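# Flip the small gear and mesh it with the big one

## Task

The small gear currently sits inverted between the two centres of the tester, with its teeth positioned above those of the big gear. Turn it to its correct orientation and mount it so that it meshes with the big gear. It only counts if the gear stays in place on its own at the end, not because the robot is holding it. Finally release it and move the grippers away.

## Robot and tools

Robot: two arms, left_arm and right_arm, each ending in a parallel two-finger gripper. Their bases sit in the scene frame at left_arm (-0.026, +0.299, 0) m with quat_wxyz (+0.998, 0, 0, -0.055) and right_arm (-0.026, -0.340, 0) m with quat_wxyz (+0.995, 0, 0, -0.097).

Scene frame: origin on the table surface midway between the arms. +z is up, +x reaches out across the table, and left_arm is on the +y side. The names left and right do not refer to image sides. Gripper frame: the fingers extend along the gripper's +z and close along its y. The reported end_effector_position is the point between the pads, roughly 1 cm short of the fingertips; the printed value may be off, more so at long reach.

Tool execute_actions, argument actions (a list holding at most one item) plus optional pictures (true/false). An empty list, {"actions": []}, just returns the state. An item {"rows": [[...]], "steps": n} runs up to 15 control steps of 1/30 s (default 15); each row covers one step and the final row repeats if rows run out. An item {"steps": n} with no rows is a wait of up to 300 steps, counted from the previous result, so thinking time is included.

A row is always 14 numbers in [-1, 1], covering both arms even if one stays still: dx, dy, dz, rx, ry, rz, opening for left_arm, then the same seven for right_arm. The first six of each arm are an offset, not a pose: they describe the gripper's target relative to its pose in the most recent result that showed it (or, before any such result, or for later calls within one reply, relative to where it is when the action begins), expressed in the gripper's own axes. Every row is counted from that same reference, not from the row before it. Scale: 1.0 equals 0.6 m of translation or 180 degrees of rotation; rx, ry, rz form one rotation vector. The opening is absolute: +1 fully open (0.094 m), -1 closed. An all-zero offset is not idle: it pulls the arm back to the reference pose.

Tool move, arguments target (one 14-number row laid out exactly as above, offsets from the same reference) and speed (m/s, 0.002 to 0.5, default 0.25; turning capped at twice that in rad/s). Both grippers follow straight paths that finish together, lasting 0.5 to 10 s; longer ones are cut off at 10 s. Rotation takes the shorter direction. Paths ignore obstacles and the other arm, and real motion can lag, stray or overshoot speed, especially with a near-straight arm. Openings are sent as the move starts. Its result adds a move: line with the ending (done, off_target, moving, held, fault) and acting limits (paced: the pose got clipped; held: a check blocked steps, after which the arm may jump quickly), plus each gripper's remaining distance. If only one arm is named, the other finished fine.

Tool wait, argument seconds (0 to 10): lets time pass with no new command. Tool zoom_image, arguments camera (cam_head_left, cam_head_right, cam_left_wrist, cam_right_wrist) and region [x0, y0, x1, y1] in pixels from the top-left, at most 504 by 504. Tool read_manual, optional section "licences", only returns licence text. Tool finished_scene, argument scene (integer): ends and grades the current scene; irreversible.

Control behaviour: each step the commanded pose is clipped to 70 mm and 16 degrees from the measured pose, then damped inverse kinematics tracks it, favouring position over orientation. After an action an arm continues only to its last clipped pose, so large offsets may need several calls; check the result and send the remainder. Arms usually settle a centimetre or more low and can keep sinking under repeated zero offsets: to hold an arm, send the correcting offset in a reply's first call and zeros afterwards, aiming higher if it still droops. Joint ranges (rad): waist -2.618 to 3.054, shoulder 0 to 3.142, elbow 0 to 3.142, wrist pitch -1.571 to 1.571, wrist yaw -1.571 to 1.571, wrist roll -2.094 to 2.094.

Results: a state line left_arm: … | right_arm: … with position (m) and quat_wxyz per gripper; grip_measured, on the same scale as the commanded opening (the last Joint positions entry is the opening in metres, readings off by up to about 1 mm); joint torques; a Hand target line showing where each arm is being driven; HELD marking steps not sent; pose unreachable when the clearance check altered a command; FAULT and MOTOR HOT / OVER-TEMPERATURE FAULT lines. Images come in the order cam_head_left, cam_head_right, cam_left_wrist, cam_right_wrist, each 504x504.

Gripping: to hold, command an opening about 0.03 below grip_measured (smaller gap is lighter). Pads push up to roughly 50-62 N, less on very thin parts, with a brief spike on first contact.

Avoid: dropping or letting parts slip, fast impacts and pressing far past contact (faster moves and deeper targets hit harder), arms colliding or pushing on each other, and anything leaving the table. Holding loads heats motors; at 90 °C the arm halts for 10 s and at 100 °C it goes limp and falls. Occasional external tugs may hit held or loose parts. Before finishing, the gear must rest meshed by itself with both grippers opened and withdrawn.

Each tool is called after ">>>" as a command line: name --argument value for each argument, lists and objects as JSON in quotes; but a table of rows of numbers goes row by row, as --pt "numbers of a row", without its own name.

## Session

>>> execute_actions --actions '[]'

Scene clock: 0.00 s of 4200.00 s.
left_arm: end_effector_position=(+0.3738, -0.1959, +0.3765) grip_measured=+1.000 end_effector_quat_wxyz=(+0.689, +0.693, +0.208, -0.040) | right_arm: end_effector_position=(+0.6081, -0.4673, +0.2154) grip_measured=+1.000 end_effector_quat_wxyz=(-0.450, +0.539, -0.440, +0.560)
Joint positions: left_arm=[-0.624  2.149  2.106 -0.016  0.602  1.254  0.094] | right_arm=[-0.077  2.229  1.49   0.773 -0.262 -1.771  0.094]
Joint velocities: left_arm=[ 0.017 -0.012 -0.012 -0.051 -0.022 -0.007  0.   ] | right_arm=[ 0.007 -0.012 -0.012  0.022  0.051 -0.081  0.   ]
Joint torques (N m, as the arm reports them, + toward a larger angle): no reading
Motor temperatures (°C, as the motors report them): left_arm=[29 40 34 37 26 26] | right_arm=[27 38 31 34 28 29]
Hand target (left_arm): +0.371, -0.193, +0.389; +0.695, +0.688, +0.205, -0.039
Hand target (right_arm): +0.608, -0.467, +0.224; -0.454, +0.534, -0.437, +0.563
camera_calibration (this result's frames):
cam_left_wrist: T_world_to_cam=[[-0.615524, -0.0851593, -0.783504, 0.499881], [0.500791, 0.725378, -0.472265, 0.154533], [0.608554, -0.683063, -0.40384, -0.087791], [0, 0, 0, 1]] pos_world=[0.283726, -0.129492, 0.429186]
cam_right_wrist: T_world_to_cam=[[-0.00374332, -0.0913728, 0.99581, -0.250468], [-0.569024, -0.818684, -0.0772592, 0.0256705], [0.822313, -0.566929, -0.0489287, -0.651442], [0, 0, 0, 1]] pos_world=[0.549358, -0.371191, 0.219528]

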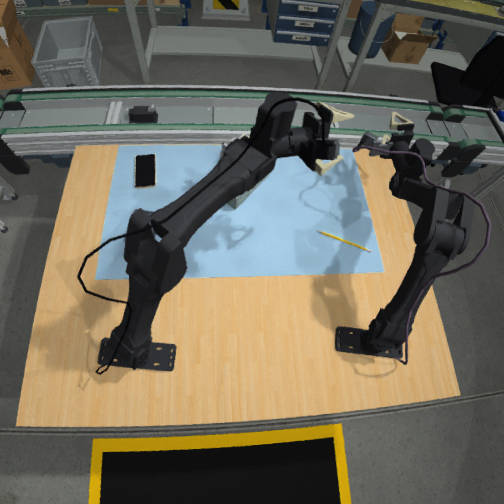

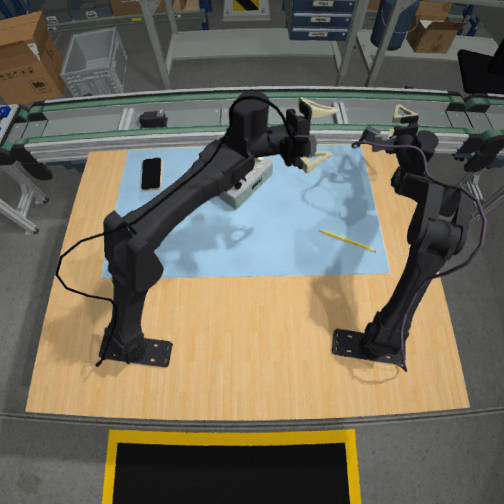

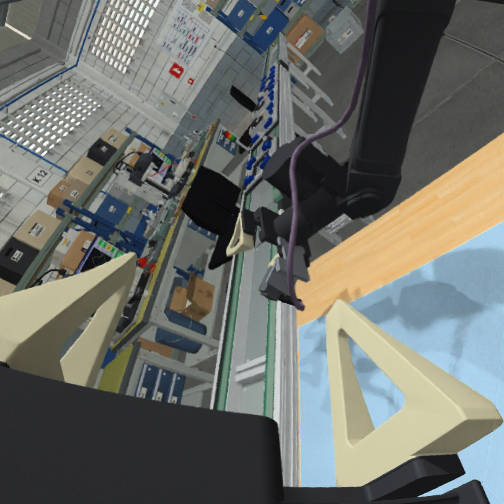

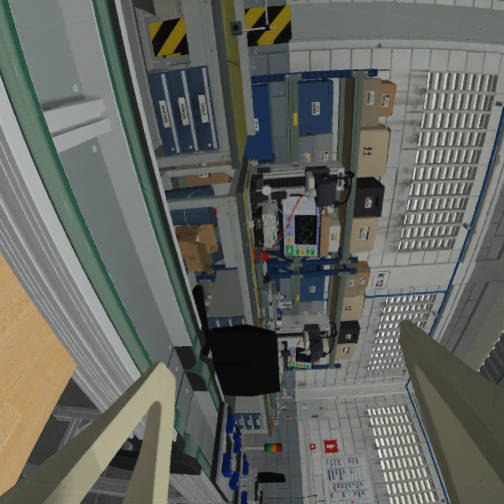

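>>> move --target '[0.1,0,-0.5,0,0,-0.39,-0.45,0,0,-0.35,0,0,0.56,0.6]'

>>> zoom_image --camera "cam_head_left" --region '[190,110,310,230]'

>>> zoom_image --camera "cam_head_right" --region '[190,110,310,230]'

Scene clock: 10.47 s of 4200.00 s.
left_arm: end_effector_position=(+0.3634, +0.1074, +0.3666) grip_measured=-0.448 end_effector_quat_wxyz=(+0.542, +0.446, +0.573, -0.423) | right_arm: end_effector_position=(+0.4036, -0.4686, +0.2020) grip_measured=+0.602 end_effector_quat_wxyz=(+0.712, -0.004, +0.702, -0.011)
Joint positions: left_arm=[0.051 1.59  1.374 0.036 1.26  0.17  0.026] | right_arm=[-0.275  1.641  0.585  1.073 -0.459 -0.014  0.075]
Joint velocities: left_arm=[-0.002 -0.012 -0.017 -0.022  0.037 -0.066 -0.001] | right_arm=[-0.022 -0.002 -0.017 -0.022 -0.066  0.007 -0.   ]
Joint torques (N m, as the arm reports them, + toward a larger angle): left_arm=[ 0.32 -9.69  7.08  0.84  0.31  0.04] | right_arm=[-0.66 -8.45  3.14  1.66 -0.07  0.06]
Motor temperatures (°C, as the motors report them): left_arm=[29 45 36 39 26 26] | right_arm=[27 41 32 36 28 29]
Hand target (left_arm): +0.355, +0.109, +0.371; +0.541, +0.449, +0.569, -0.427
Hand target (right_arm): +0.398, -0.468, +0.208; +0.719, -0.005, +0.695, -0.011
Off the commanded pose (left_arm): 0.006 m, 1 deg.
Off the commanded pose (right_arm): 0.009 m, 1 deg.
After step 90, 3.40 s passed at rest.
move: done
camera_calibration (this result's frames):
cam_left_wrist: T_world_to_cam=[[-0.922052, -0.22734, 0.313267, 0.236162], [-0.387023, 0.529497, -0.754882, 0.382367], [0.00574091, -0.817282, -0.57621, 0.418335], [0, 0, 0, 1]] pos_world=[0.363337, 0.193125, 0.455708]
cam_right_wrist: T_world_to_cam=[[0.0248651, -0.960954, -0.27559, -0.400229], [-0.550814, 0.216886, -0.805955, 0.532317], [0.834257, 0.171839, -0.523914, -0.0472792], [0, 0, 0, 1]] pos_world=[0.342603, -0.491929, 0.293955]

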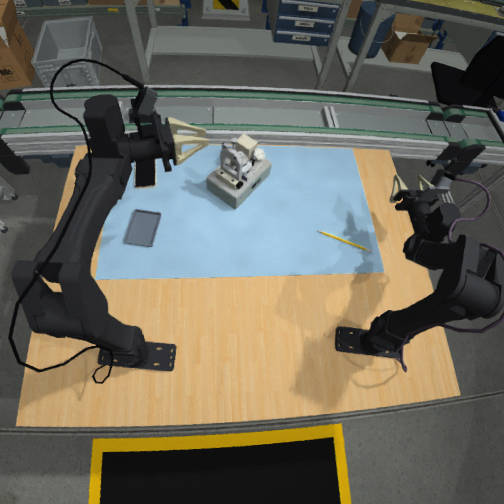

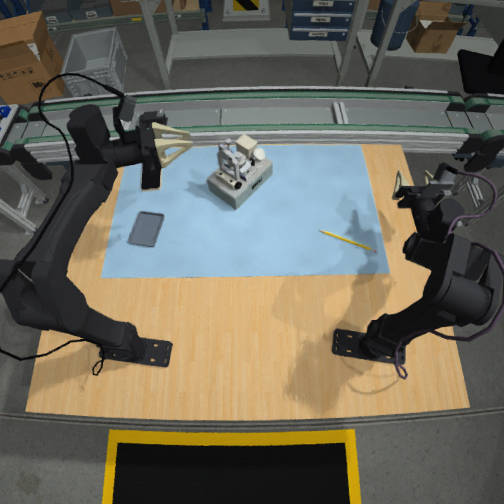

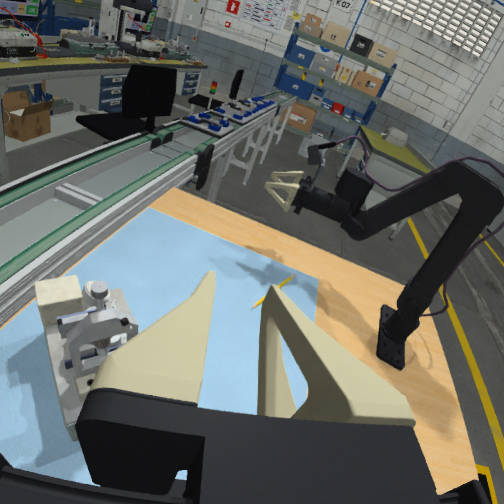

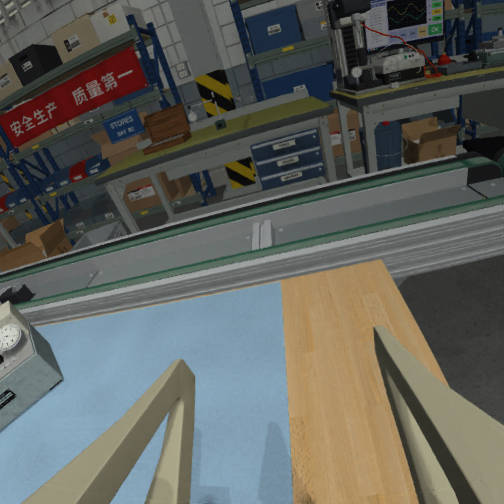

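Region (190, 110, 310, 230) of cam_head_left's 504x504 image, scaled by 4.200, with more detail than that image has.

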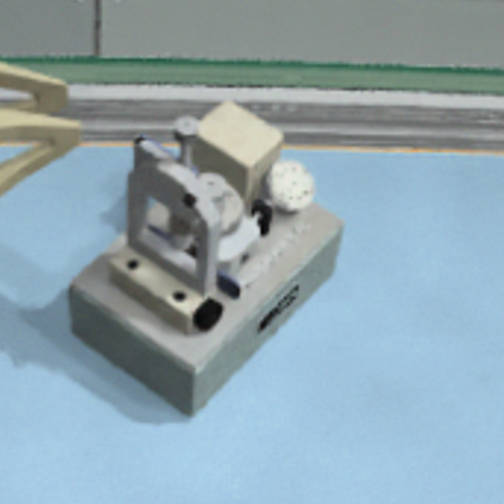

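Region (190, 110, 310, 230) of cam_head_right's 504x504 image, scaled by 4.200, with more detail than that image has.

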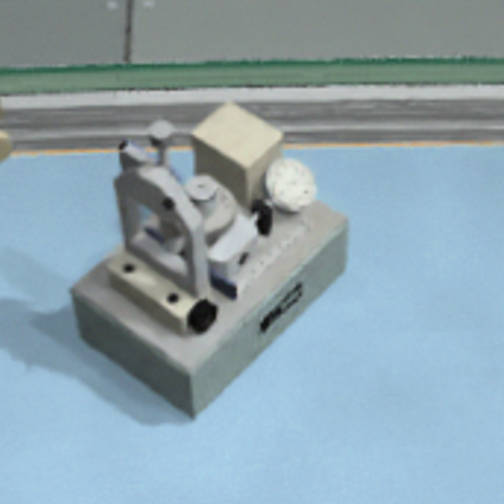

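>>> move --target '[0.34,0.097,0.07,-0.2,-0.02,0,-0.45,-0.11,0.73,0.05,-0.25,0.13,-0.055,0]'

Scene clock: 19.23 s of 4200.00 s.
left_arm: end_effector_position=(+0.4298, +0.0936, +0.1614) grip_measured=-0.448 end_effector_quat_wxyz=(+0.669, +0.246, +0.658, -0.241) | right_arm: end_effector_position=(+0.4308, -0.0328, +0.2527) grip_measured=+0.002 end_effector_quat_wxyz=(+0.498, -0.328, +0.778, +0.197)
Joint positions: left_arm=[-0.169  1.944  0.748  1.209  0.424  0.007  0.026] | right_arm=[ 0.709  1.796  1.491 -0.15  -0.235 -0.135  0.047]
Joint velocities: left_arm=[-0.017  0.007 -0.002 -0.022 -0.037 -0.037  0.   ] | right_arm=[-0.007  0.002  0.012 -0.051 -0.022 -0.022 -0.   ]
Joint torques (N m, as the arm reports them, + toward a larger angle): left_arm=[-0.62 -8.98  5.01  1.33 -0.15 -0.04] | right_arm=[-0.07 -8.95  8.02  1.43 -0.1  -0.07]
Motor temperatures (°C, as the motors report them): left_arm=[29 45 36 39 26 26] | right_arm=[27 41 32 37 28 29]
Hand target (left_arm): +0.428, +0.093, +0.162; +0.672, +0.243, +0.657, -0.240
Hand target (right_arm): +0.434, -0.031, +0.260; +0.501, -0.331, +0.775, +0.197
Off the commanded pose (left_arm): 0.003 m, 0 deg.
Off the commanded pose (right_arm): 0.009 m, 0 deg.
After step 90, 3.20 s passed at rest.
move: done
camera_calibration (this result's frames):
cam_left_wrist: T_world_to_cam=[[-0.636047, -0.710805, 0.300334, 0.282843], [-0.577164, 0.17989, -0.796569, 0.381615], [0.512178, -0.679997, -0.52467, 0.049632], [0, 0, 0, 1]] pos_world=[0.374735, 0.166147, 0.245076]
cam_right_wrist: T_world_to_cam=[[0.607965, -0.749393, -0.262277, -0.215833], [-0.755839, -0.445145, -0.48016, 0.477936], [0.243077, 0.49016, -0.837053, 0.225911], [0, 0, 0, 1]] pos_world=[0.437547, -0.0597248, 0.361977]

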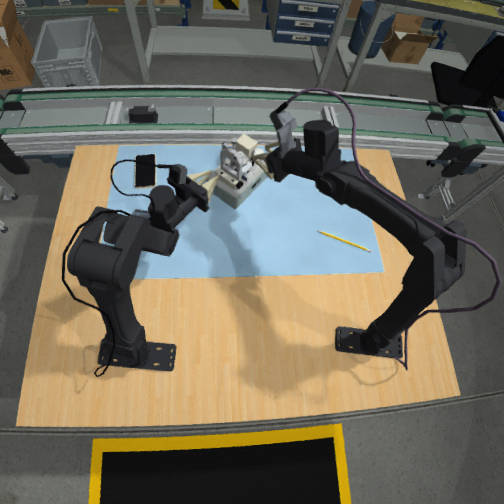

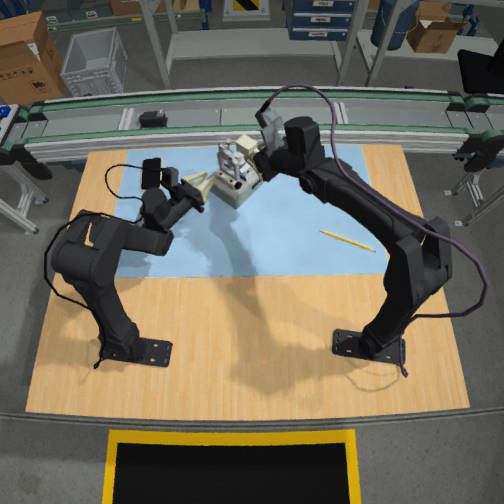

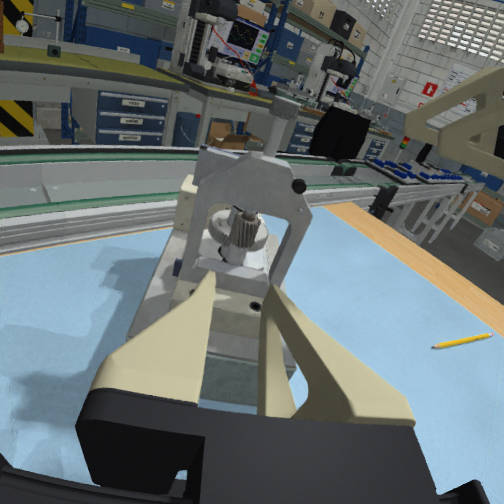

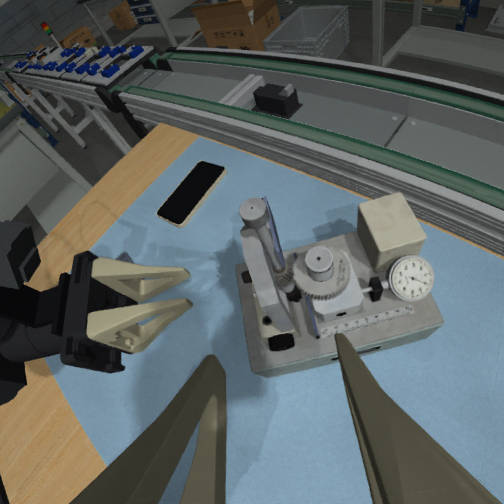

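>>> move --target '[0.012,-0.006,0.075,0,0,0,-0.45,-0.05,0,0.13,0,0,0,0]' --speed 0.08

Scene clock: 33.50 s of 4200.00 s.
left_arm: end_effector_position=(+0.4567, +0.0658, +0.1470) grip_measured=-0.448 end_effector_quat_wxyz=(+0.662, +0.248, +0.664, -0.243) | right_arm: end_effector_position=(+0.4892, +0.0231, +0.2380) grip_measured=+0.002 end_effector_quat_wxyz=(+0.494, -0.329, +0.780, +0.197)
Joint positions: left_arm=[-0.219  2.068  0.895  1.167  0.38   0.007  0.026] | right_arm=[ 0.75   2.121  1.892 -0.23  -0.199 -0.117  0.047]
Joint velocities: left_arm=[ 0.002  0.012 -0.007 -0.051 -0.022  0.007 -0.002] | right_arm=[-0.007  0.002  0.027 -0.051 -0.066  0.051  0.   ]
Joint torques (N m, as the arm reports them, + toward a larger angle): left_arm=[-0.36 -9.89  8.41  1.19 -0.14  0.02] | right_arm=[  0.5  -12.23   8.17   1.43   0.06   0.04]
Motor temperatures (°C, as the motors report them): left_arm=[29 45 36 40 26 26] | right_arm=[27 41 34 37 28 29]
Hand target (left_arm): +0.462, +0.062, +0.155; +0.669, +0.246, +0.658, -0.241
Hand target (right_arm): +0.489, +0.026, +0.247; +0.498, -0.327, +0.778, +0.197
Off the commanded pose (left_arm): 0.010 m, 1 deg.
Off the commanded pose (right_arm): 0.009 m, 0 deg.
After step 90, 9.83 s passed at rest.
move: done
camera_calibration (this result's frames):
cam_left_wrist: T_world_to_cam=[[-0.635052, -0.708543, 0.307695, 0.282862], [-0.589899, 0.187656, -0.785369, 0.394326], [0.498727, -0.680259, -0.53714, 0.0173624], [0, 0, 0, 1]] pos_world=[0.403585, 0.138233, 0.231982]
cam_right_wrist: T_world_to_cam=[[0.607516, -0.749493, -0.26303, -0.212851], [-0.758333, -0.44875, -0.472815, 0.539432], [0.236337, 0.486707, -0.840988, 0.176388], [0, 0, 0, 1]] pos_world=[0.496692, -0.00330996, 0.347406]

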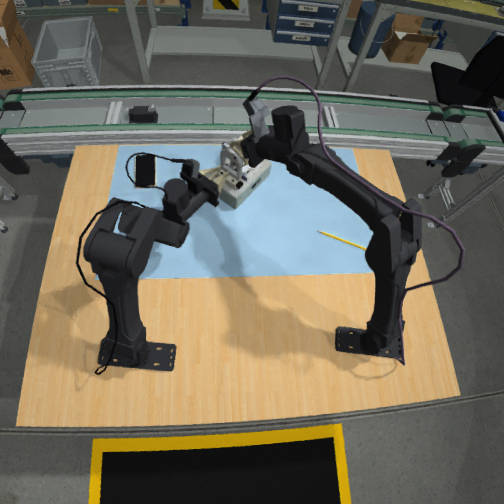

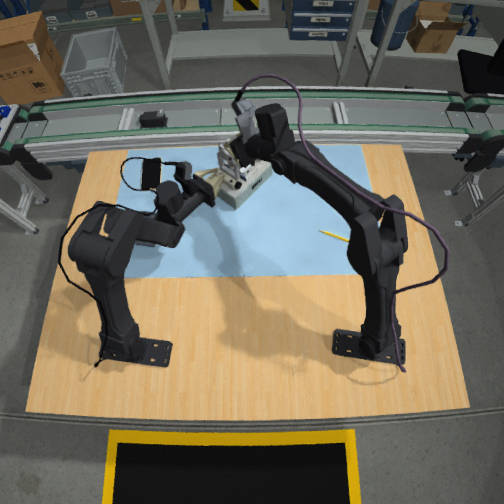

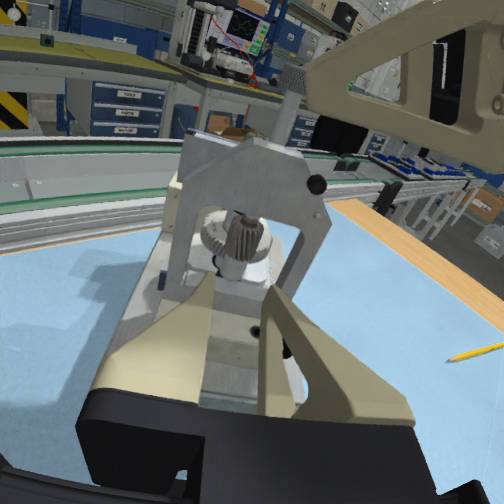

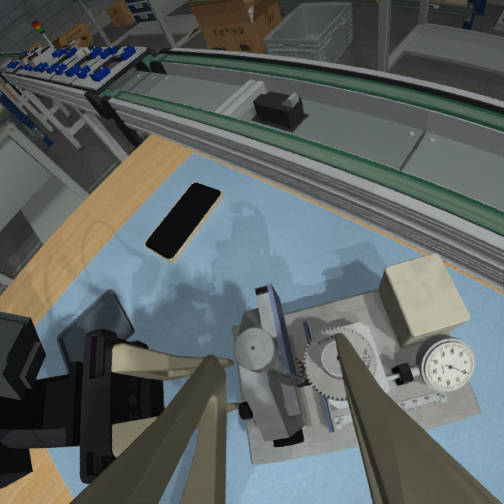

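>>> move --target '[-0.018,0.01,0.045,0,-0.008,0,-0.45,-0.014,0.012,0.027,0,0,0,-0.2]' --speed 0.04

Scene clock: 40.20 s of 4200.00 s.
left_arm: end_effector_position=(+0.4763, +0.0570, +0.1498) grip_measured=-0.448 end_effector_quat_wxyz=(+0.664, +0.247, +0.662, -0.247) | right_arm: end_effector_position=(+0.4964, +0.0372, +0.2310) grip_measured=-0.198 end_effector_quat_wxyz=(+0.491, -0.330, +0.782, +0.196)
Joint positions: left_arm=[-0.223  2.119  0.996  1.127  0.38  -0.     0.026] | right_arm=[ 0.767  2.187  1.976 -0.255 -0.186 -0.111  0.038]
Joint velocities: left_arm=[-0.012  0.022 -0.012  0.007 -0.007  0.022  0.001] | right_arm=[-0.012 -0.007 -0.002  0.007 -0.022  0.022  0.001]
Joint torques (N m, as the arm reports them, + toward a larger angle): left_arm=[ -0.73 -10.58   8.67   1.17  -0.09   0.  ] | right_arm=[  0.59 -12.46   7.97   1.43   0.03   0.06]
Motor temperatures (°C, as the motors report them): left_arm=[29 45 37 41 26 26] | right_arm=[27 42 34 36 28 29]
Hand target (left_arm): +0.481, +0.053, +0.158; +0.670, +0.245, +0.656, -0.247
Hand target (right_arm): +0.497, +0.041, +0.239; +0.494, -0.329, +0.780, +0.197
Off the commanded pose (left_arm): 0.010 m, 1 deg.
Off the commanded pose (right_arm): 0.008 m, 0 deg.
After step 90, 2.47 s passed at rest.
move: done
camera_calibration (this result's frames):
cam_left_wrist: T_world_to_cam=[[-0.638384, -0.704112, 0.310952, 0.289056], [-0.586329, 0.183107, -0.789107, 0.408858], [0.498683, -0.686074, -0.529734, 0.0023754], [0, 0, 0, 1]] pos_world=[0.423069, 0.130293, 0.234008]
cam_right_wrist: T_world_to_cam=[[0.607149, -0.749675, -0.263357, -0.208185], [-0.760565, -0.452357, -0.46574, 0.54758], [0.230022, 0.483074, -0.844825, 0.166056], [0, 0, 0, 1]] pos_world=[0.504673, 0.0114134, 0.340491]

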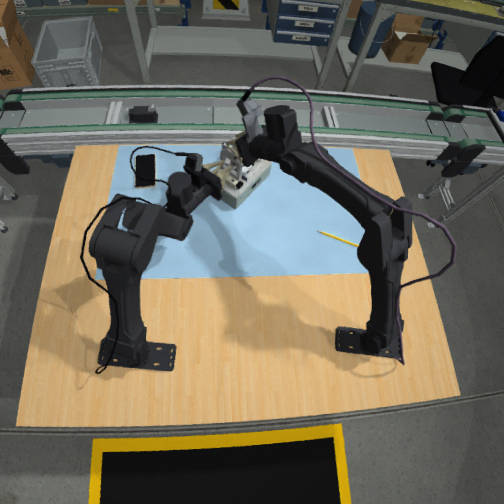

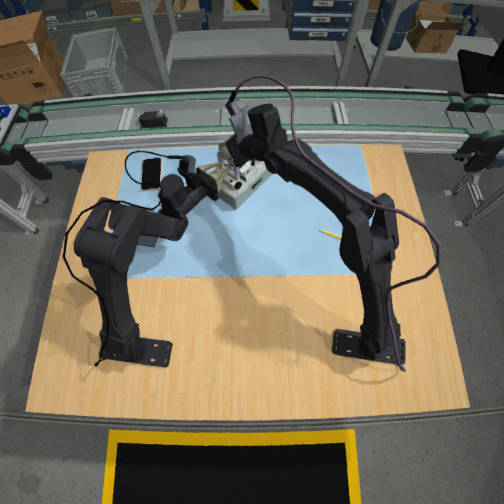

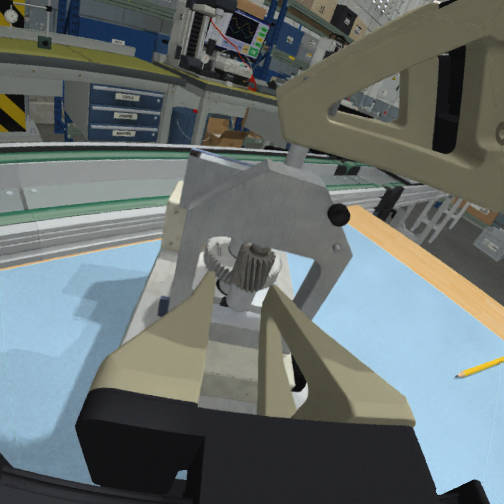

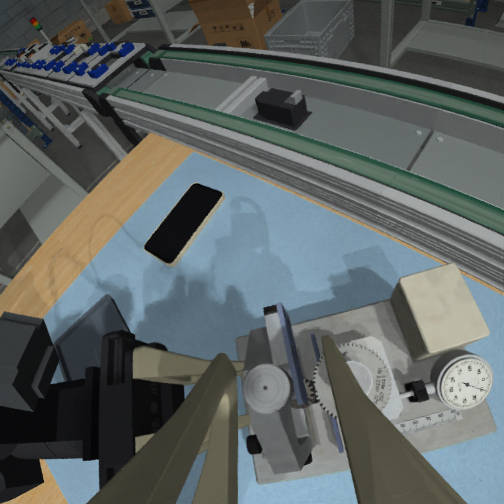

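>>> move --target '[-0.004,-0.006,0.045,0,-0.006,0,-0.45,-0.012,0.006,-0.003,0,0,0,-0.75]' --speed 0.03

Scene clock: 45.27 s of 4200.00 s.
left_arm: end_effector_position=(+0.4893, +0.0407, +0.1437) grip_measured=-0.448 end_effector_quat_wxyz=(+0.663, +0.247, +0.661, -0.250) | right_arm: end_effector_position=(+0.4950, +0.0388, +0.2308) grip_measured=-0.702 end_effector_quat_wxyz=(+0.489, -0.332, +0.782, +0.199)
Joint positions: left_arm=[-0.248  2.185  1.081  1.108  0.361 -0.004  0.026] | right_arm=[ 0.769  2.187  1.976 -0.256 -0.19  -0.111  0.014]
Joint velocities: left_arm=[ 0.007 -0.002 -0.007  0.007 -0.007  0.066  0.   ] | right_arm=[-0.002 -0.002 -0.022 -0.007 -0.051  0.081  0.   ]
Joint torques (N m, as the arm reports them, + toward a larger angle): left_arm=[ -0.81 -11.04   8.84   1.17  -0.17  -0.07] | right_arm=[  0.51 -12.85   7.98   1.34   0.07   0.05]
Motor temperatures (°C, as the motors report them): left_arm=[29 46 37 41 26 26] | right_arm=[27 43 34 36 28 29]
Hand target (left_arm): +0.494, +0.037, +0.152; +0.670, +0.244, +0.655, -0.249
Hand target (right_arm): +0.495, +0.041, +0.238; +0.491, -0.330, +0.782, +0.197
Off the commanded pose (left_arm): 0.011 m, 1 deg.
Off the commanded pose (right_arm): 0.008 m, 0 deg.
After step 90, 0.87 s passed at rest.
move: off_target (left_arm)
camera_calibration (this result's frames):
cam_left_wrist: T_world_to_cam=[[-0.6423, -0.698857, 0.314721, 0.28896], [-0.586759, 0.184165, -0.788541, 0.414824], [0.493117, -0.691145, -0.52835, -0.0158183], [0, 0, 0, 1]] pos_world=[0.436801, 0.114613, 0.227806]
cam_right_wrist: T_world_to_cam=[[0.610892, -0.745769, -0.265779, -0.207697], [-0.758998, -0.456157, -0.46459, 0.546244], [0.22524, 0.48554, -0.8447, 0.167725], [0, 0, 0, 1]] pos_world=[0.5037, 0.0128413, 0.340254]

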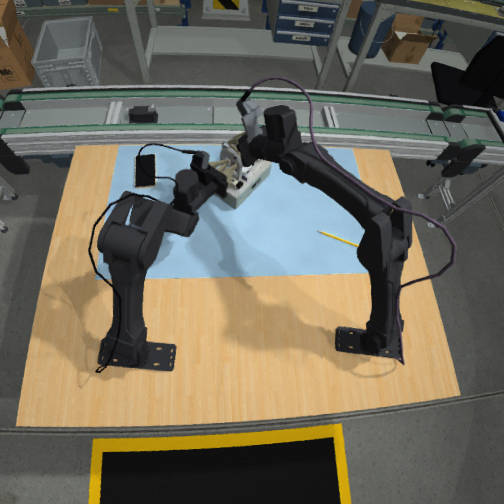

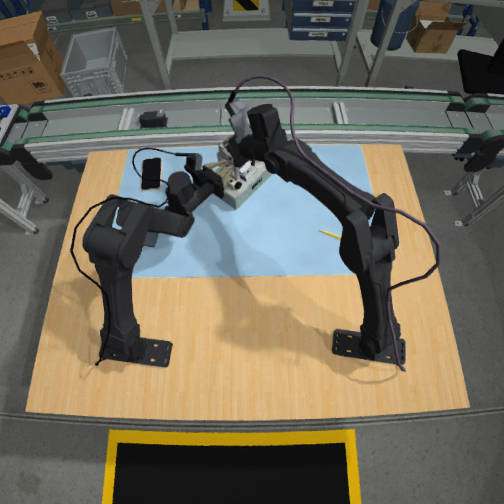

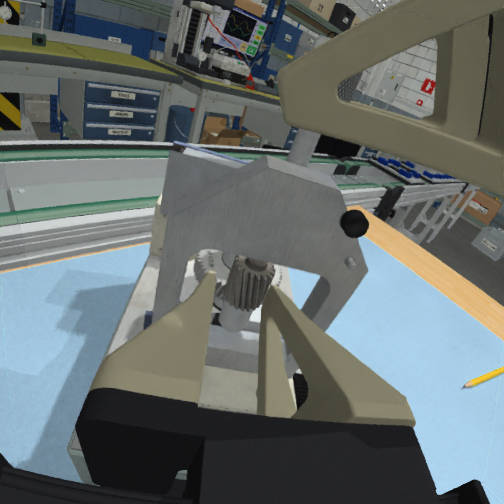

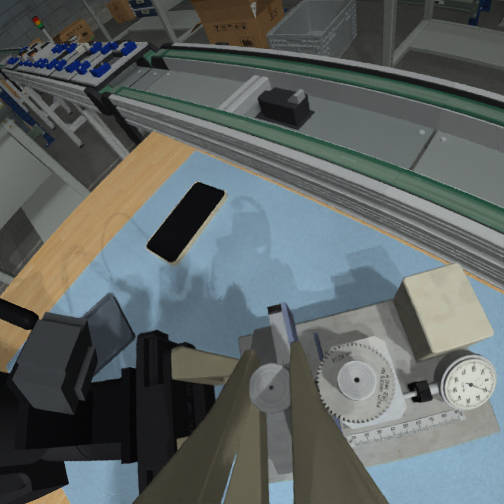

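>>> execute_actions --actions '[{"rows":[[-0.015,-0.002,0.014,0,-0.008,0,-0.45,-0.01,0,0,0,0,0,-0.75],[-0.016,-0.003,0.018,0,-0.008,0,-0.45,-0.01,0,0,0,0,0,-0.75],[-0.017,-0.004,0.022,0,-0.008,0,-0.45,-0.01,0,0,0,0,0,-0.75],[-0.017,-0.004,0.027,0,-0.008,0,-0.45,-0.01,0,0,0,0,0,-0.75]]}]'

Scene clock: 50.87 s of 4200.00 s.
left_arm: end_effector_position=(+0.4947, +0.0314, +0.1456) grip_measured=-0.448 end_effector_quat_wxyz=(+0.664, +0.248, +0.658, -0.255) | right_arm: end_effector_position=(+0.4950, +0.0388, +0.2308) grip_measured=-0.702 end_effector_quat_wxyz=(+0.489, -0.332, +0.782, +0.199)
Joint positions: left_arm=[-0.261  2.207  1.124  1.095  0.356 -0.01   0.026] | right_arm=[ 0.769  2.187  1.976 -0.256 -0.19  -0.111  0.014]
Joint velocities: left_arm=[-0.002  0.002  0.012 -0.007  0.022  0.022 -0.001] | right_arm=[-0.012 -0.022 -0.007  0.022 -0.037 -0.022 -0.002]
Joint torques (N m, as the arm reports them, + toward a larger angle): left_arm=[ -0.48 -11.3    8.92   1.18  -0.17   0.01] | right_arm=[  0.08 -12.1    8.39   1.34  -0.03   0.01]
Motor temperatures (°C, as the motors report them): left_arm=[29 46 38 41 26 26] | right_arm=[27 43 35 36 28 29]
Hand target (left_arm): +0.500, +0.029, +0.154; +0.671, +0.244, +0.653, -0.253
Hand target (right_arm): +0.497, +0.041, +0.236; +0.490, -0.332, +0.781, +0.199
Off the commanded pose (left_arm): 0.010 m, 1 deg.
Off the commanded pose (right_arm): 0.006 m, 0 deg.
Steps of this call (steps 1 to 90: nothing new was sent; then 2.10 s passed at rest; steps 91 to 105: all 15 steps of this action). Readings (end_effector_position):
91: left_arm (+0.4894, +0.0408, +0.1436) | right_arm (+0.4950, +0.0388, +0.2308)
92: left_arm (+0.4897, +0.0404, +0.1436) | right_arm (+0.4950, +0.0388, +0.2308)
94: left_arm (+0.4921, +0.0380, +0.1446) | right_arm (+0.4950, +0.0388, +0.2308)
98: left_arm (+0.4945, +0.0320, +0.1464) | right_arm (+0.4950, +0.0388, +0.2308)
105: the state above
camera_calibration (this result's frames):
cam_left_wrist: T_world_to_cam=[[-0.6488, -0.691631, 0.317342, 0.287926], [-0.582439, 0.182969, -0.792014, 0.419502], [0.489718, -0.698691, -0.521543, -0.0229286], [0, 0, 0, 1]] pos_world=[0.442369, 0.106362, 0.228922]
cam_right_wrist: T_world_to_cam=[[0.610892, -0.745769, -0.265779, -0.207697], [-0.758998, -0.456157, -0.46459, 0.546244], [0.22524, 0.48554, -0.8447, 0.167725], [0, 0, 0, 1]] pos_world=[0.5037, 0.0128413, 0.340254]

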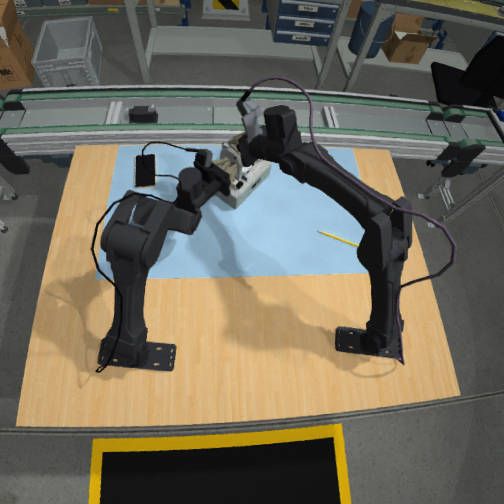

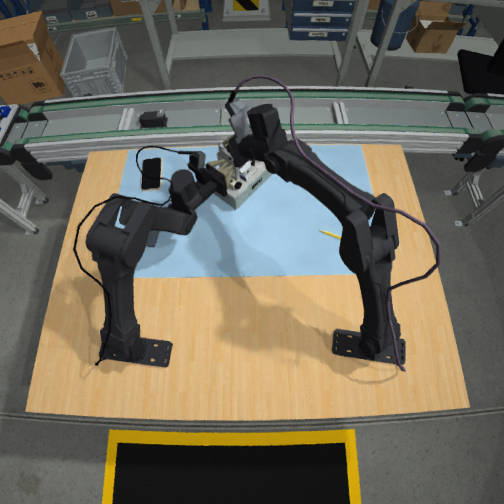

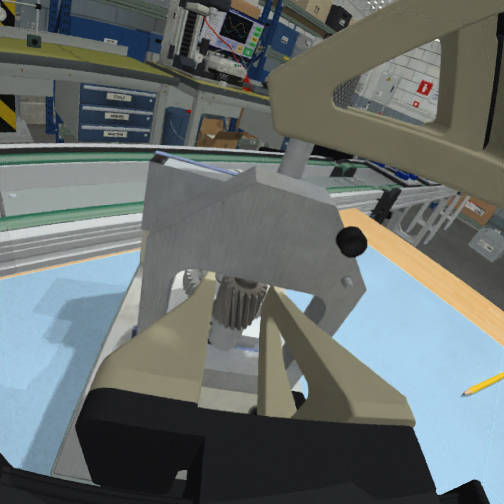

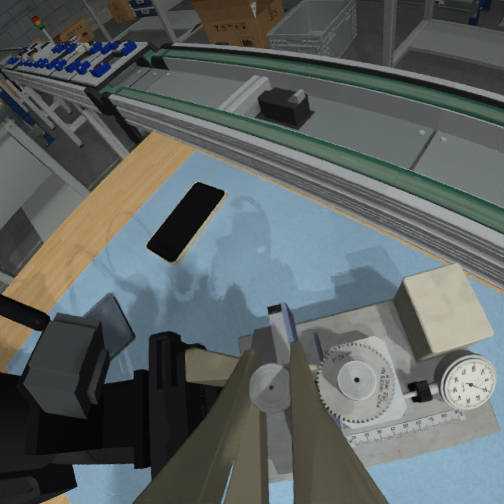

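Lower slightly, grip, then lift the knob.

>>> execute_actions --actions '[{"rows":[[-0.007,0.004,0.011,0,-0.006,0,-0.45,-0.01,0,0,0,0,0,-0.75],[-0.007,0.004,0.011,0,-0.006,0,-0.45,-0.01,0,0,0,0,0,-0.75],[-0.007,0.004,0.011,0,-0.006,0,-0.45,-0.01,0,0,0,0,0,-0.75],[-0.007,0.004,0.011,0,-0.006,0,-0.5,-0.01,0,0,0,0,0,-0.75],[-0.007,0.004,0.011,0,-0.006,0,-0.55,-0.01,0,0,0,0,0,-0.75],[-0.007,0.004,0.011,0,-0.006,0,-0.6,-0.01,0,0,0,0,0,-0.75],[-0.007,0.004,0.011,0,-0.006,0,-0.7,-0.01,0,0,0,0,0,-0.75],[-0.007,0.004,0.011,0,-0.006,0,-0.7,-0.02,0,-0.005,0,0,0,-0.75],[-0.007,0.004,0.011,0,-0.006,0,-0.7,-0.04,0,-0.015,0,0,0,-0.75],[-0.007,0.004,0.011,0,-0.006,0,-0.7,-0.06,0,-0.02,0,-0.01,0,-0.75],[-0.007,0.004,0.011,0,-0.006,0,-0.7,-0.08,0,-0.03,0,-0.015,0,-0.75],[-0.007,0.004,0.011,0,-0.006,0,-0.7,-0.1,0.005,-0.037,0,-0.02,0,-0.75],[-0.007,0.004,0.011,0,-0.006,0,-0.7,-0.12,0.005,-0.045,0,-0.025,0,-0.75],[-0.007,0.004,0.011,0,-0.006,0,-0.7,-0.14,0.008,-0.05,0,-0.03,-0.007,-0.75]]}]' --pictures false

>>> execute_actions --actions '[{"rows":[[-0.015,0,0.008,0,-0.006,0,-0.7,-0.108,0.006,-0.048,0,-0.045,-0.005,-0.75],[-0.015,0,0.008,0,-0.006,0,-0.7,-0.108,0.006,-0.048,0,-0.045,-0.005,-0.75],[-0.02,0,0.008,0,-0.006,0,-0.7,-0.108,0.006,-0.048,0,-0.045,-0.005,-0.75],[-0.024,0,0.008,0,-0.006,0,-0.7,-0.108,0.006,-0.048,0,-0.045,-0.005,-0.75]]}]'

Scene clock: 72.43 s of 4200.00 s.
left_arm: end_effector_position=(+0.4966, +0.0311, +0.1446) grip_measured=-0.640 end_effector_quat_wxyz=(+0.666, +0.246, +0.657, -0.255) | right_arm: end_effector_position=(+0.4946, +0.0388, +0.2432) grip_measured=-0.702 end_effector_quat_wxyz=(+0.469, -0.334, +0.794, +0.194)
Joint positions: left_arm=[-0.261  2.218  1.132  1.103  0.353 -0.013  0.017] | right_arm=[ 0.77   2.224  2.127 -0.419 -0.188 -0.11   0.014]
Joint velocities: left_arm=[-0.012  0.007 -0.007 -0.022  0.022 -0.037 -0.001] | right_arm=[-0.002  0.1    0.681 -0.608  0.022 -0.037 -0.   ]
Joint torques (N m, as the arm reports them, + toward a larger angle): left_arm=[ -0.15 -10.97   8.67   1.23   0.06  -0.05] | right_arm=[  0.62 -17.15  10.05   2.3   -0.14   0.03]
Motor temperatures (°C, as the motors report them): left_arm=[29 48 39 41 26 26] | right_arm=[27 44 35 36 28 29]
Hand target (left_arm): +0.501, +0.029, +0.150; +0.670, +0.246, +0.652, -0.257
Hand target (right_arm): +0.491, +0.045, +0.318; +0.530, -0.329, +0.753, +0.210
Off the commanded pose (left_arm): 0.007 m, 1 deg.
Off the commanded pose (right_arm): 0.077 m, 8 deg; position clipped at the last step of the last action.
Steps of this call (steps 1 to 90: nothing new was sent; then 18.07 s passed at rest; steps 91 to 105: all 15 steps of this action). Readings (end_effector_position):
91: left_arm (+0.4947, +0.0314, +0.1446) | right_arm (+0.4950, +0.0388, +0.2308)
92: left_arm (+0.4952, +0.0313, +0.1441) | right_arm (+0.4950, +0.0388, +0.2308)
94: left_arm (+0.4960, +0.0310, +0.1439) | right_arm (+0.4950, +0.0388, +0.2308)
98: left_arm (+0.4966, +0.0311, +0.1444) | right_arm (+0.4951, +0.0388, +0.2313)
105: the state above

Scene clock: 72.93 s of 4200.00 s.
left_arm: end_effector_position=(+0.4966, +0.0311, +0.1446) grip_measured=-0.640 end_effector_quat_wxyz=(+0.665, +0.245, +0.657, -0.256) | right_arm: end_effector_position=(+0.4943, +0.0383, +0.2488) grip_measured=-0.702 end_effector_quat_wxyz=(+0.469, -0.333, +0.795, +0.194)
Joint positions: left_arm=[-0.261  2.218  1.132  1.103  0.353 -0.016  0.017] | right_arm=[ 0.77   2.225  2.151 -0.442 -0.186 -0.109  0.014]
Joint velocities: left_arm=[ 0.002 -0.007 -0.007  0.022 -0.022  0.037 -0.   ] | right_arm=[ 0.007  0.007  0.002  0.007 -0.022 -0.007  0.002]
Joint torques (N m, as the arm reports them, + toward a larger angle): left_arm=[ -0.6  -12.98   8.51   0.99  -0.04  -0.05] | right_arm=[  0.28 -17.05   9.9    1.81  -0.18   0.16]
Motor temperatures (°C, as the motors report them): left_arm=[29 48 39 41 26 26] | right_arm=[27 44 35 36 28 29]
Hand target (left_arm): +0.500, +0.028, +0.159; +0.672, +0.244, +0.650, -0.257
Hand target (right_arm): +0.492, +0.042, +0.313; +0.525, -0.325, +0.757, +0.214
Off the commanded pose (left_arm): 0.015 m, 1 deg.
Off the commanded pose (right_arm): 0.065 m, 8 deg.
Steps of this call (steps 1 to 15: all 15 steps of this action). Readings (end_effector_position):
1: left_arm (+0.4966, +0.0311, +0.1446) | right_arm (+0.4945, +0.0386, +0.2460)
2: left_arm (+0.4966, +0.0311, +0.1446) | right_arm (+0.4945, +0.0386, +0.2482)
4: left_arm (+0.4966, +0.0311, +0.1446) | right_arm (+0.4943, +0.0384, +0.2489)
8: left_arm (+0.4966, +0.0311, +0.1446) | right_arm (+0.4943, +0.0383, +0.2488)
15: the state above
camera_calibration (this result's frames):
cam_left_wrist: T_world_to_cam=[[-0.647191, -0.691261, 0.321405, 0.287897], [-0.58246, 0.176388, -0.793491, 0.420352], [0.491817, -0.700746, -0.516789, -0.0262329], [0, 0, 0, 1]] pos_world=[0.444065, 0.106485, 0.227457]
cam_right_wrist: T_world_to_cam=[[0.597586, -0.754996, -0.269949, -0.194853], [-0.778449, -0.465638, -0.42095, 0.552929], [0.192117, 0.461695, -0.865984, 0.2059], [0, 0, 0, 1]] pos_world=[0.507311, 0.0152884, 0.358461]

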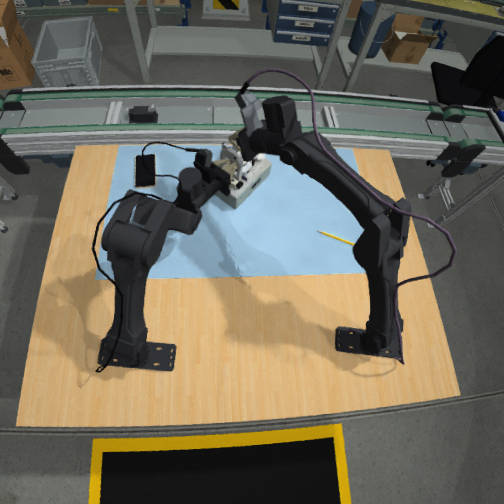

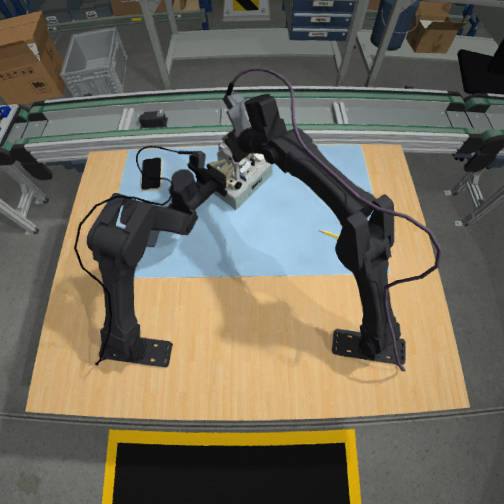

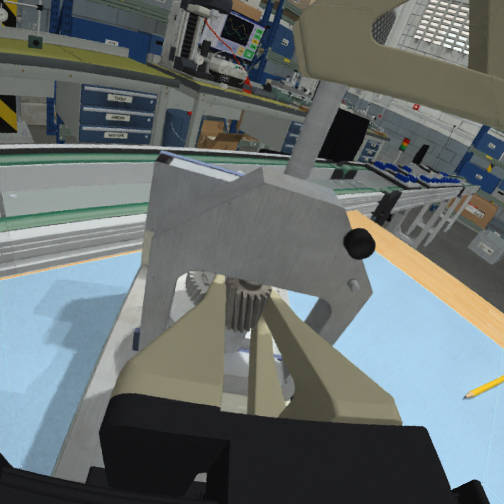

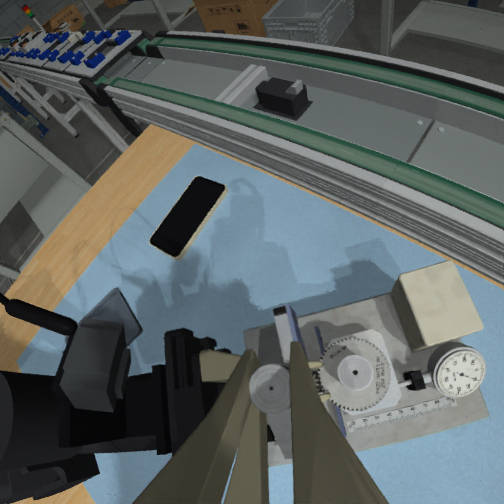

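>>> execute_actions --actions '[{"rows":[[-0.03,0,0.008,0,-0.012,0,-0.7,-0.1,0.006,-0.045,0,-0.045,-0.005,-0.75],[-0.034,0,0.008,0,-0.012,0,-0.7,-0.1,0.006,-0.045,0,-0.045,-0.005,-0.75],[-0.037,0,0.008,0,-0.012,0,-0.7,-0.1,0.006,-0.045,0,-0.045,-0.005,-0.75]]}]' --pictures false

Scene clock: 78.30 s of 4200.00 s.
left_arm: end_effector_position=(+0.4966, +0.0311, +0.1447) grip_measured=-0.640 end_effector_quat_wxyz=(+0.664, +0.242, +0.658, -0.259) | right_arm: end_effector_position=(+0.4943, +0.0383, +0.2488) grip_measured=-0.702 end_effector_quat_wxyz=(+0.469, -0.333, +0.795, +0.194)
Joint positions: left_arm=[-0.261  2.218  1.132  1.103  0.353 -0.025  0.017] | right_arm=[ 0.77   2.225  2.151 -0.442 -0.186 -0.109  0.014]
Joint velocities: left_arm=[-0.012 -0.007 -0.012 -0.066  0.007 -0.007 -0.001] | right_arm=[-0.002 -0.027 -0.002 -0.066  0.051  0.022 -0.   ]
Joint torques (N m, as the arm reports them, + toward a larger angle): left_arm=[ -0.31 -13.57   8.69   1.18   0.     0.04] | right_arm=[  0.27 -17.56   9.48   1.82  -0.18   0.16]
Motor temperatures (°C, as the motors report them): left_arm=[29 49 39 41 26 26] | right_arm=[27 46 36 37 28 29]
Hand target (left_arm): +0.499, +0.029, +0.167; +0.678, +0.240, +0.644, -0.260
Hand target (right_arm): +0.491, +0.041, +0.314; +0.525, -0.325, +0.757, +0.214
Off the commanded pose (left_arm): 0.023 m, 2 deg.
Off the commanded pose (right_arm): 0.066 m, 8 deg.
Steps of this call (steps 1 to 90: nothing new was sent; then 1.87 s passed at rest; steps 91 to 105: all 15 steps of this action). Readings (end_effector_position):
91: left_arm (+0.4966, +0.0311, +0.1447) | right_arm (+0.4943, +0.0383, +0.2488)
92: left_arm (+0.4966, +0.0311, +0.1447) | right_arm (+0.4943, +0.0383, +0.2488)
94: left_arm (+0.4966, +0.0311, +0.1447) | right_arm (+0.4943, +0.0383, +0.2488)
98: left_arm (+0.4966, +0.0311, +0.1447) | right_arm (+0.4943, +0.0383, +0.2488)
105: the state above

>>> execute_actions --actions '[{"rows":[[-0.04,0,0.004,0,-0.012,0,-0.7,-0.1,0.006,-0.045,0,-0.045,-0.005,-0.75],[-0.043,0,0,0,-0.015,0,-0.7,-0.1,0.006,-0.045,0,-0.045,-0.005,-0.75],[-0.046,0,-0.004,0,-0.018,0,-0.7,-0.1,0.006,-0.045,0,-0.045,-0.005,-0.75]]}]'

Scene clock: 83.40 s of 4200.00 s.
left_arm: end_effector_position=(+0.4963, +0.0313, +0.1505) grip_measured=-0.640 end_effector_quat_wxyz=(+0.665, +0.237, +0.657, -0.264) | right_arm: end_effector_position=(+0.4943, +0.0383, +0.2488) grip_measured=-0.702 end_effector_quat_wxyz=(+0.469, -0.333, +0.795, +0.194)
Joint positions: left_arm=[-0.261  2.206  1.132  1.1    0.353 -0.041  0.017] | right_arm=[ 0.77   2.225  2.151 -0.442 -0.186 -0.109  0.014]
Joint velocities: left_arm=[-0.017 -0.012  0.012 -0.022  0.022 -0.022 -0.002] | right_arm=[ 0.007  0.002  0.002 -0.066 -0.051  0.037  0.001]
Joint torques (N m, as the arm reports them, + toward a larger angle): left_arm=[  0.21 -13.8    6.08   1.45   0.02   0.  ] | right_arm=[  0.27 -17.54   9.49   1.82  -0.18   0.16]
Motor temperatures (°C, as the motors report them): left_arm=[29 50 39 41 26 26] | right_arm=[27 47 36 37 28 29]
Hand target (left_arm): +0.495, +0.033, +0.172; +0.683, +0.235, +0.639, -0.265
Hand target (right_arm): +0.491, +0.041, +0.314; +0.525, -0.325, +0.757, +0.214
Off the commanded pose (left_arm): 0.022 m, 3 deg.
Off the commanded pose (right_arm): 0.066 m, 8 deg.
Steps of this call (steps 1 to 90: nothing new was sent; then 1.60 s passed at rest; steps 91 to 105: all 15 steps of this action). Readings (end_effector_position):
91: left_arm (+0.4966, +0.0311, +0.1455) | right_arm (+0.4943, +0.0383, +0.2488)
92: left_arm (+0.4965, +0.0312, +0.1462) | right_arm (+0.4943, +0.0383, +0.2488)
94: left_arm (+0.4964, +0.0312, +0.1480) | right_arm (+0.4943, +0.0383, +0.2488)
98: left_arm (+0.4963, +0.0312, +0.1503) | right_arm (+0.4943, +0.0383, +0.2488)
105: the state above
camera_calibration (this result's frames):
cam_left_wrist: T_world_to_cam=[[-0.644846, -0.683572, 0.34191, 0.281395], [-0.588827, 0.159102, -0.792445, 0.428392], [0.487294, -0.712331, -0.505102, -0.0221045], [0, 0, 0, 1]] pos_world=[0.444477, 0.10845, 0.2321]
cam_right_wrist: T_world_to_cam=[[0.597586, -0.754996, -0.269949, -0.194853], [-0.778449, -0.465638, -0.42095, 0.552929], [0.192117, 0.461695, -0.865984, 0.2059], [0, 0, 0, 1]] pos_world=[0.507311, 0.0152884, 0.358461]

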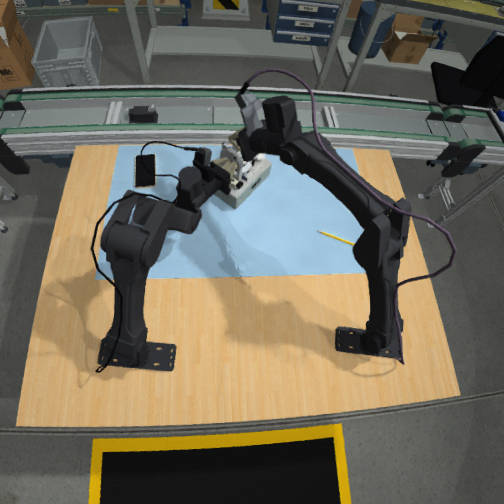

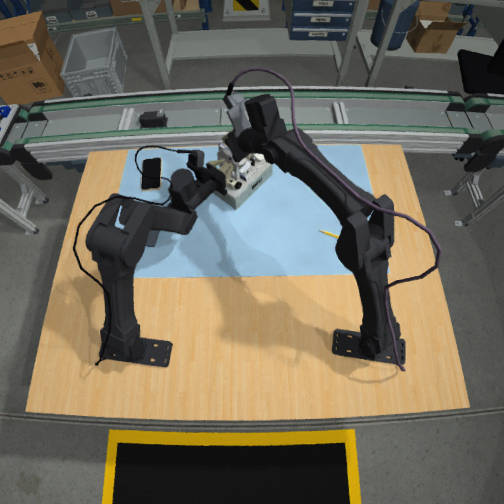

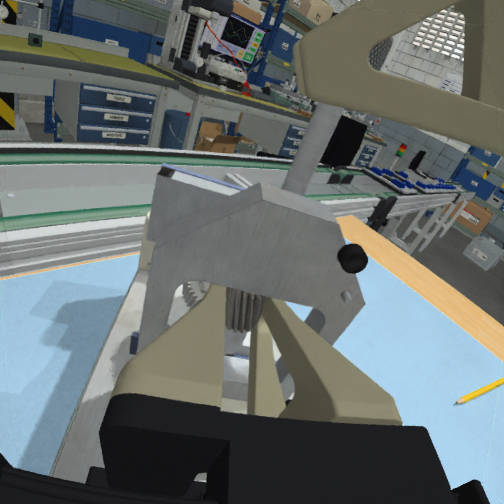

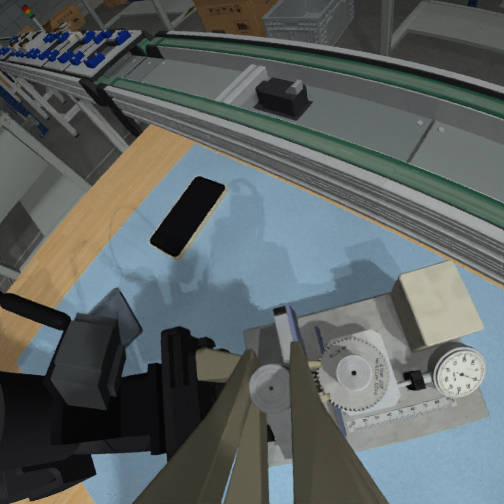

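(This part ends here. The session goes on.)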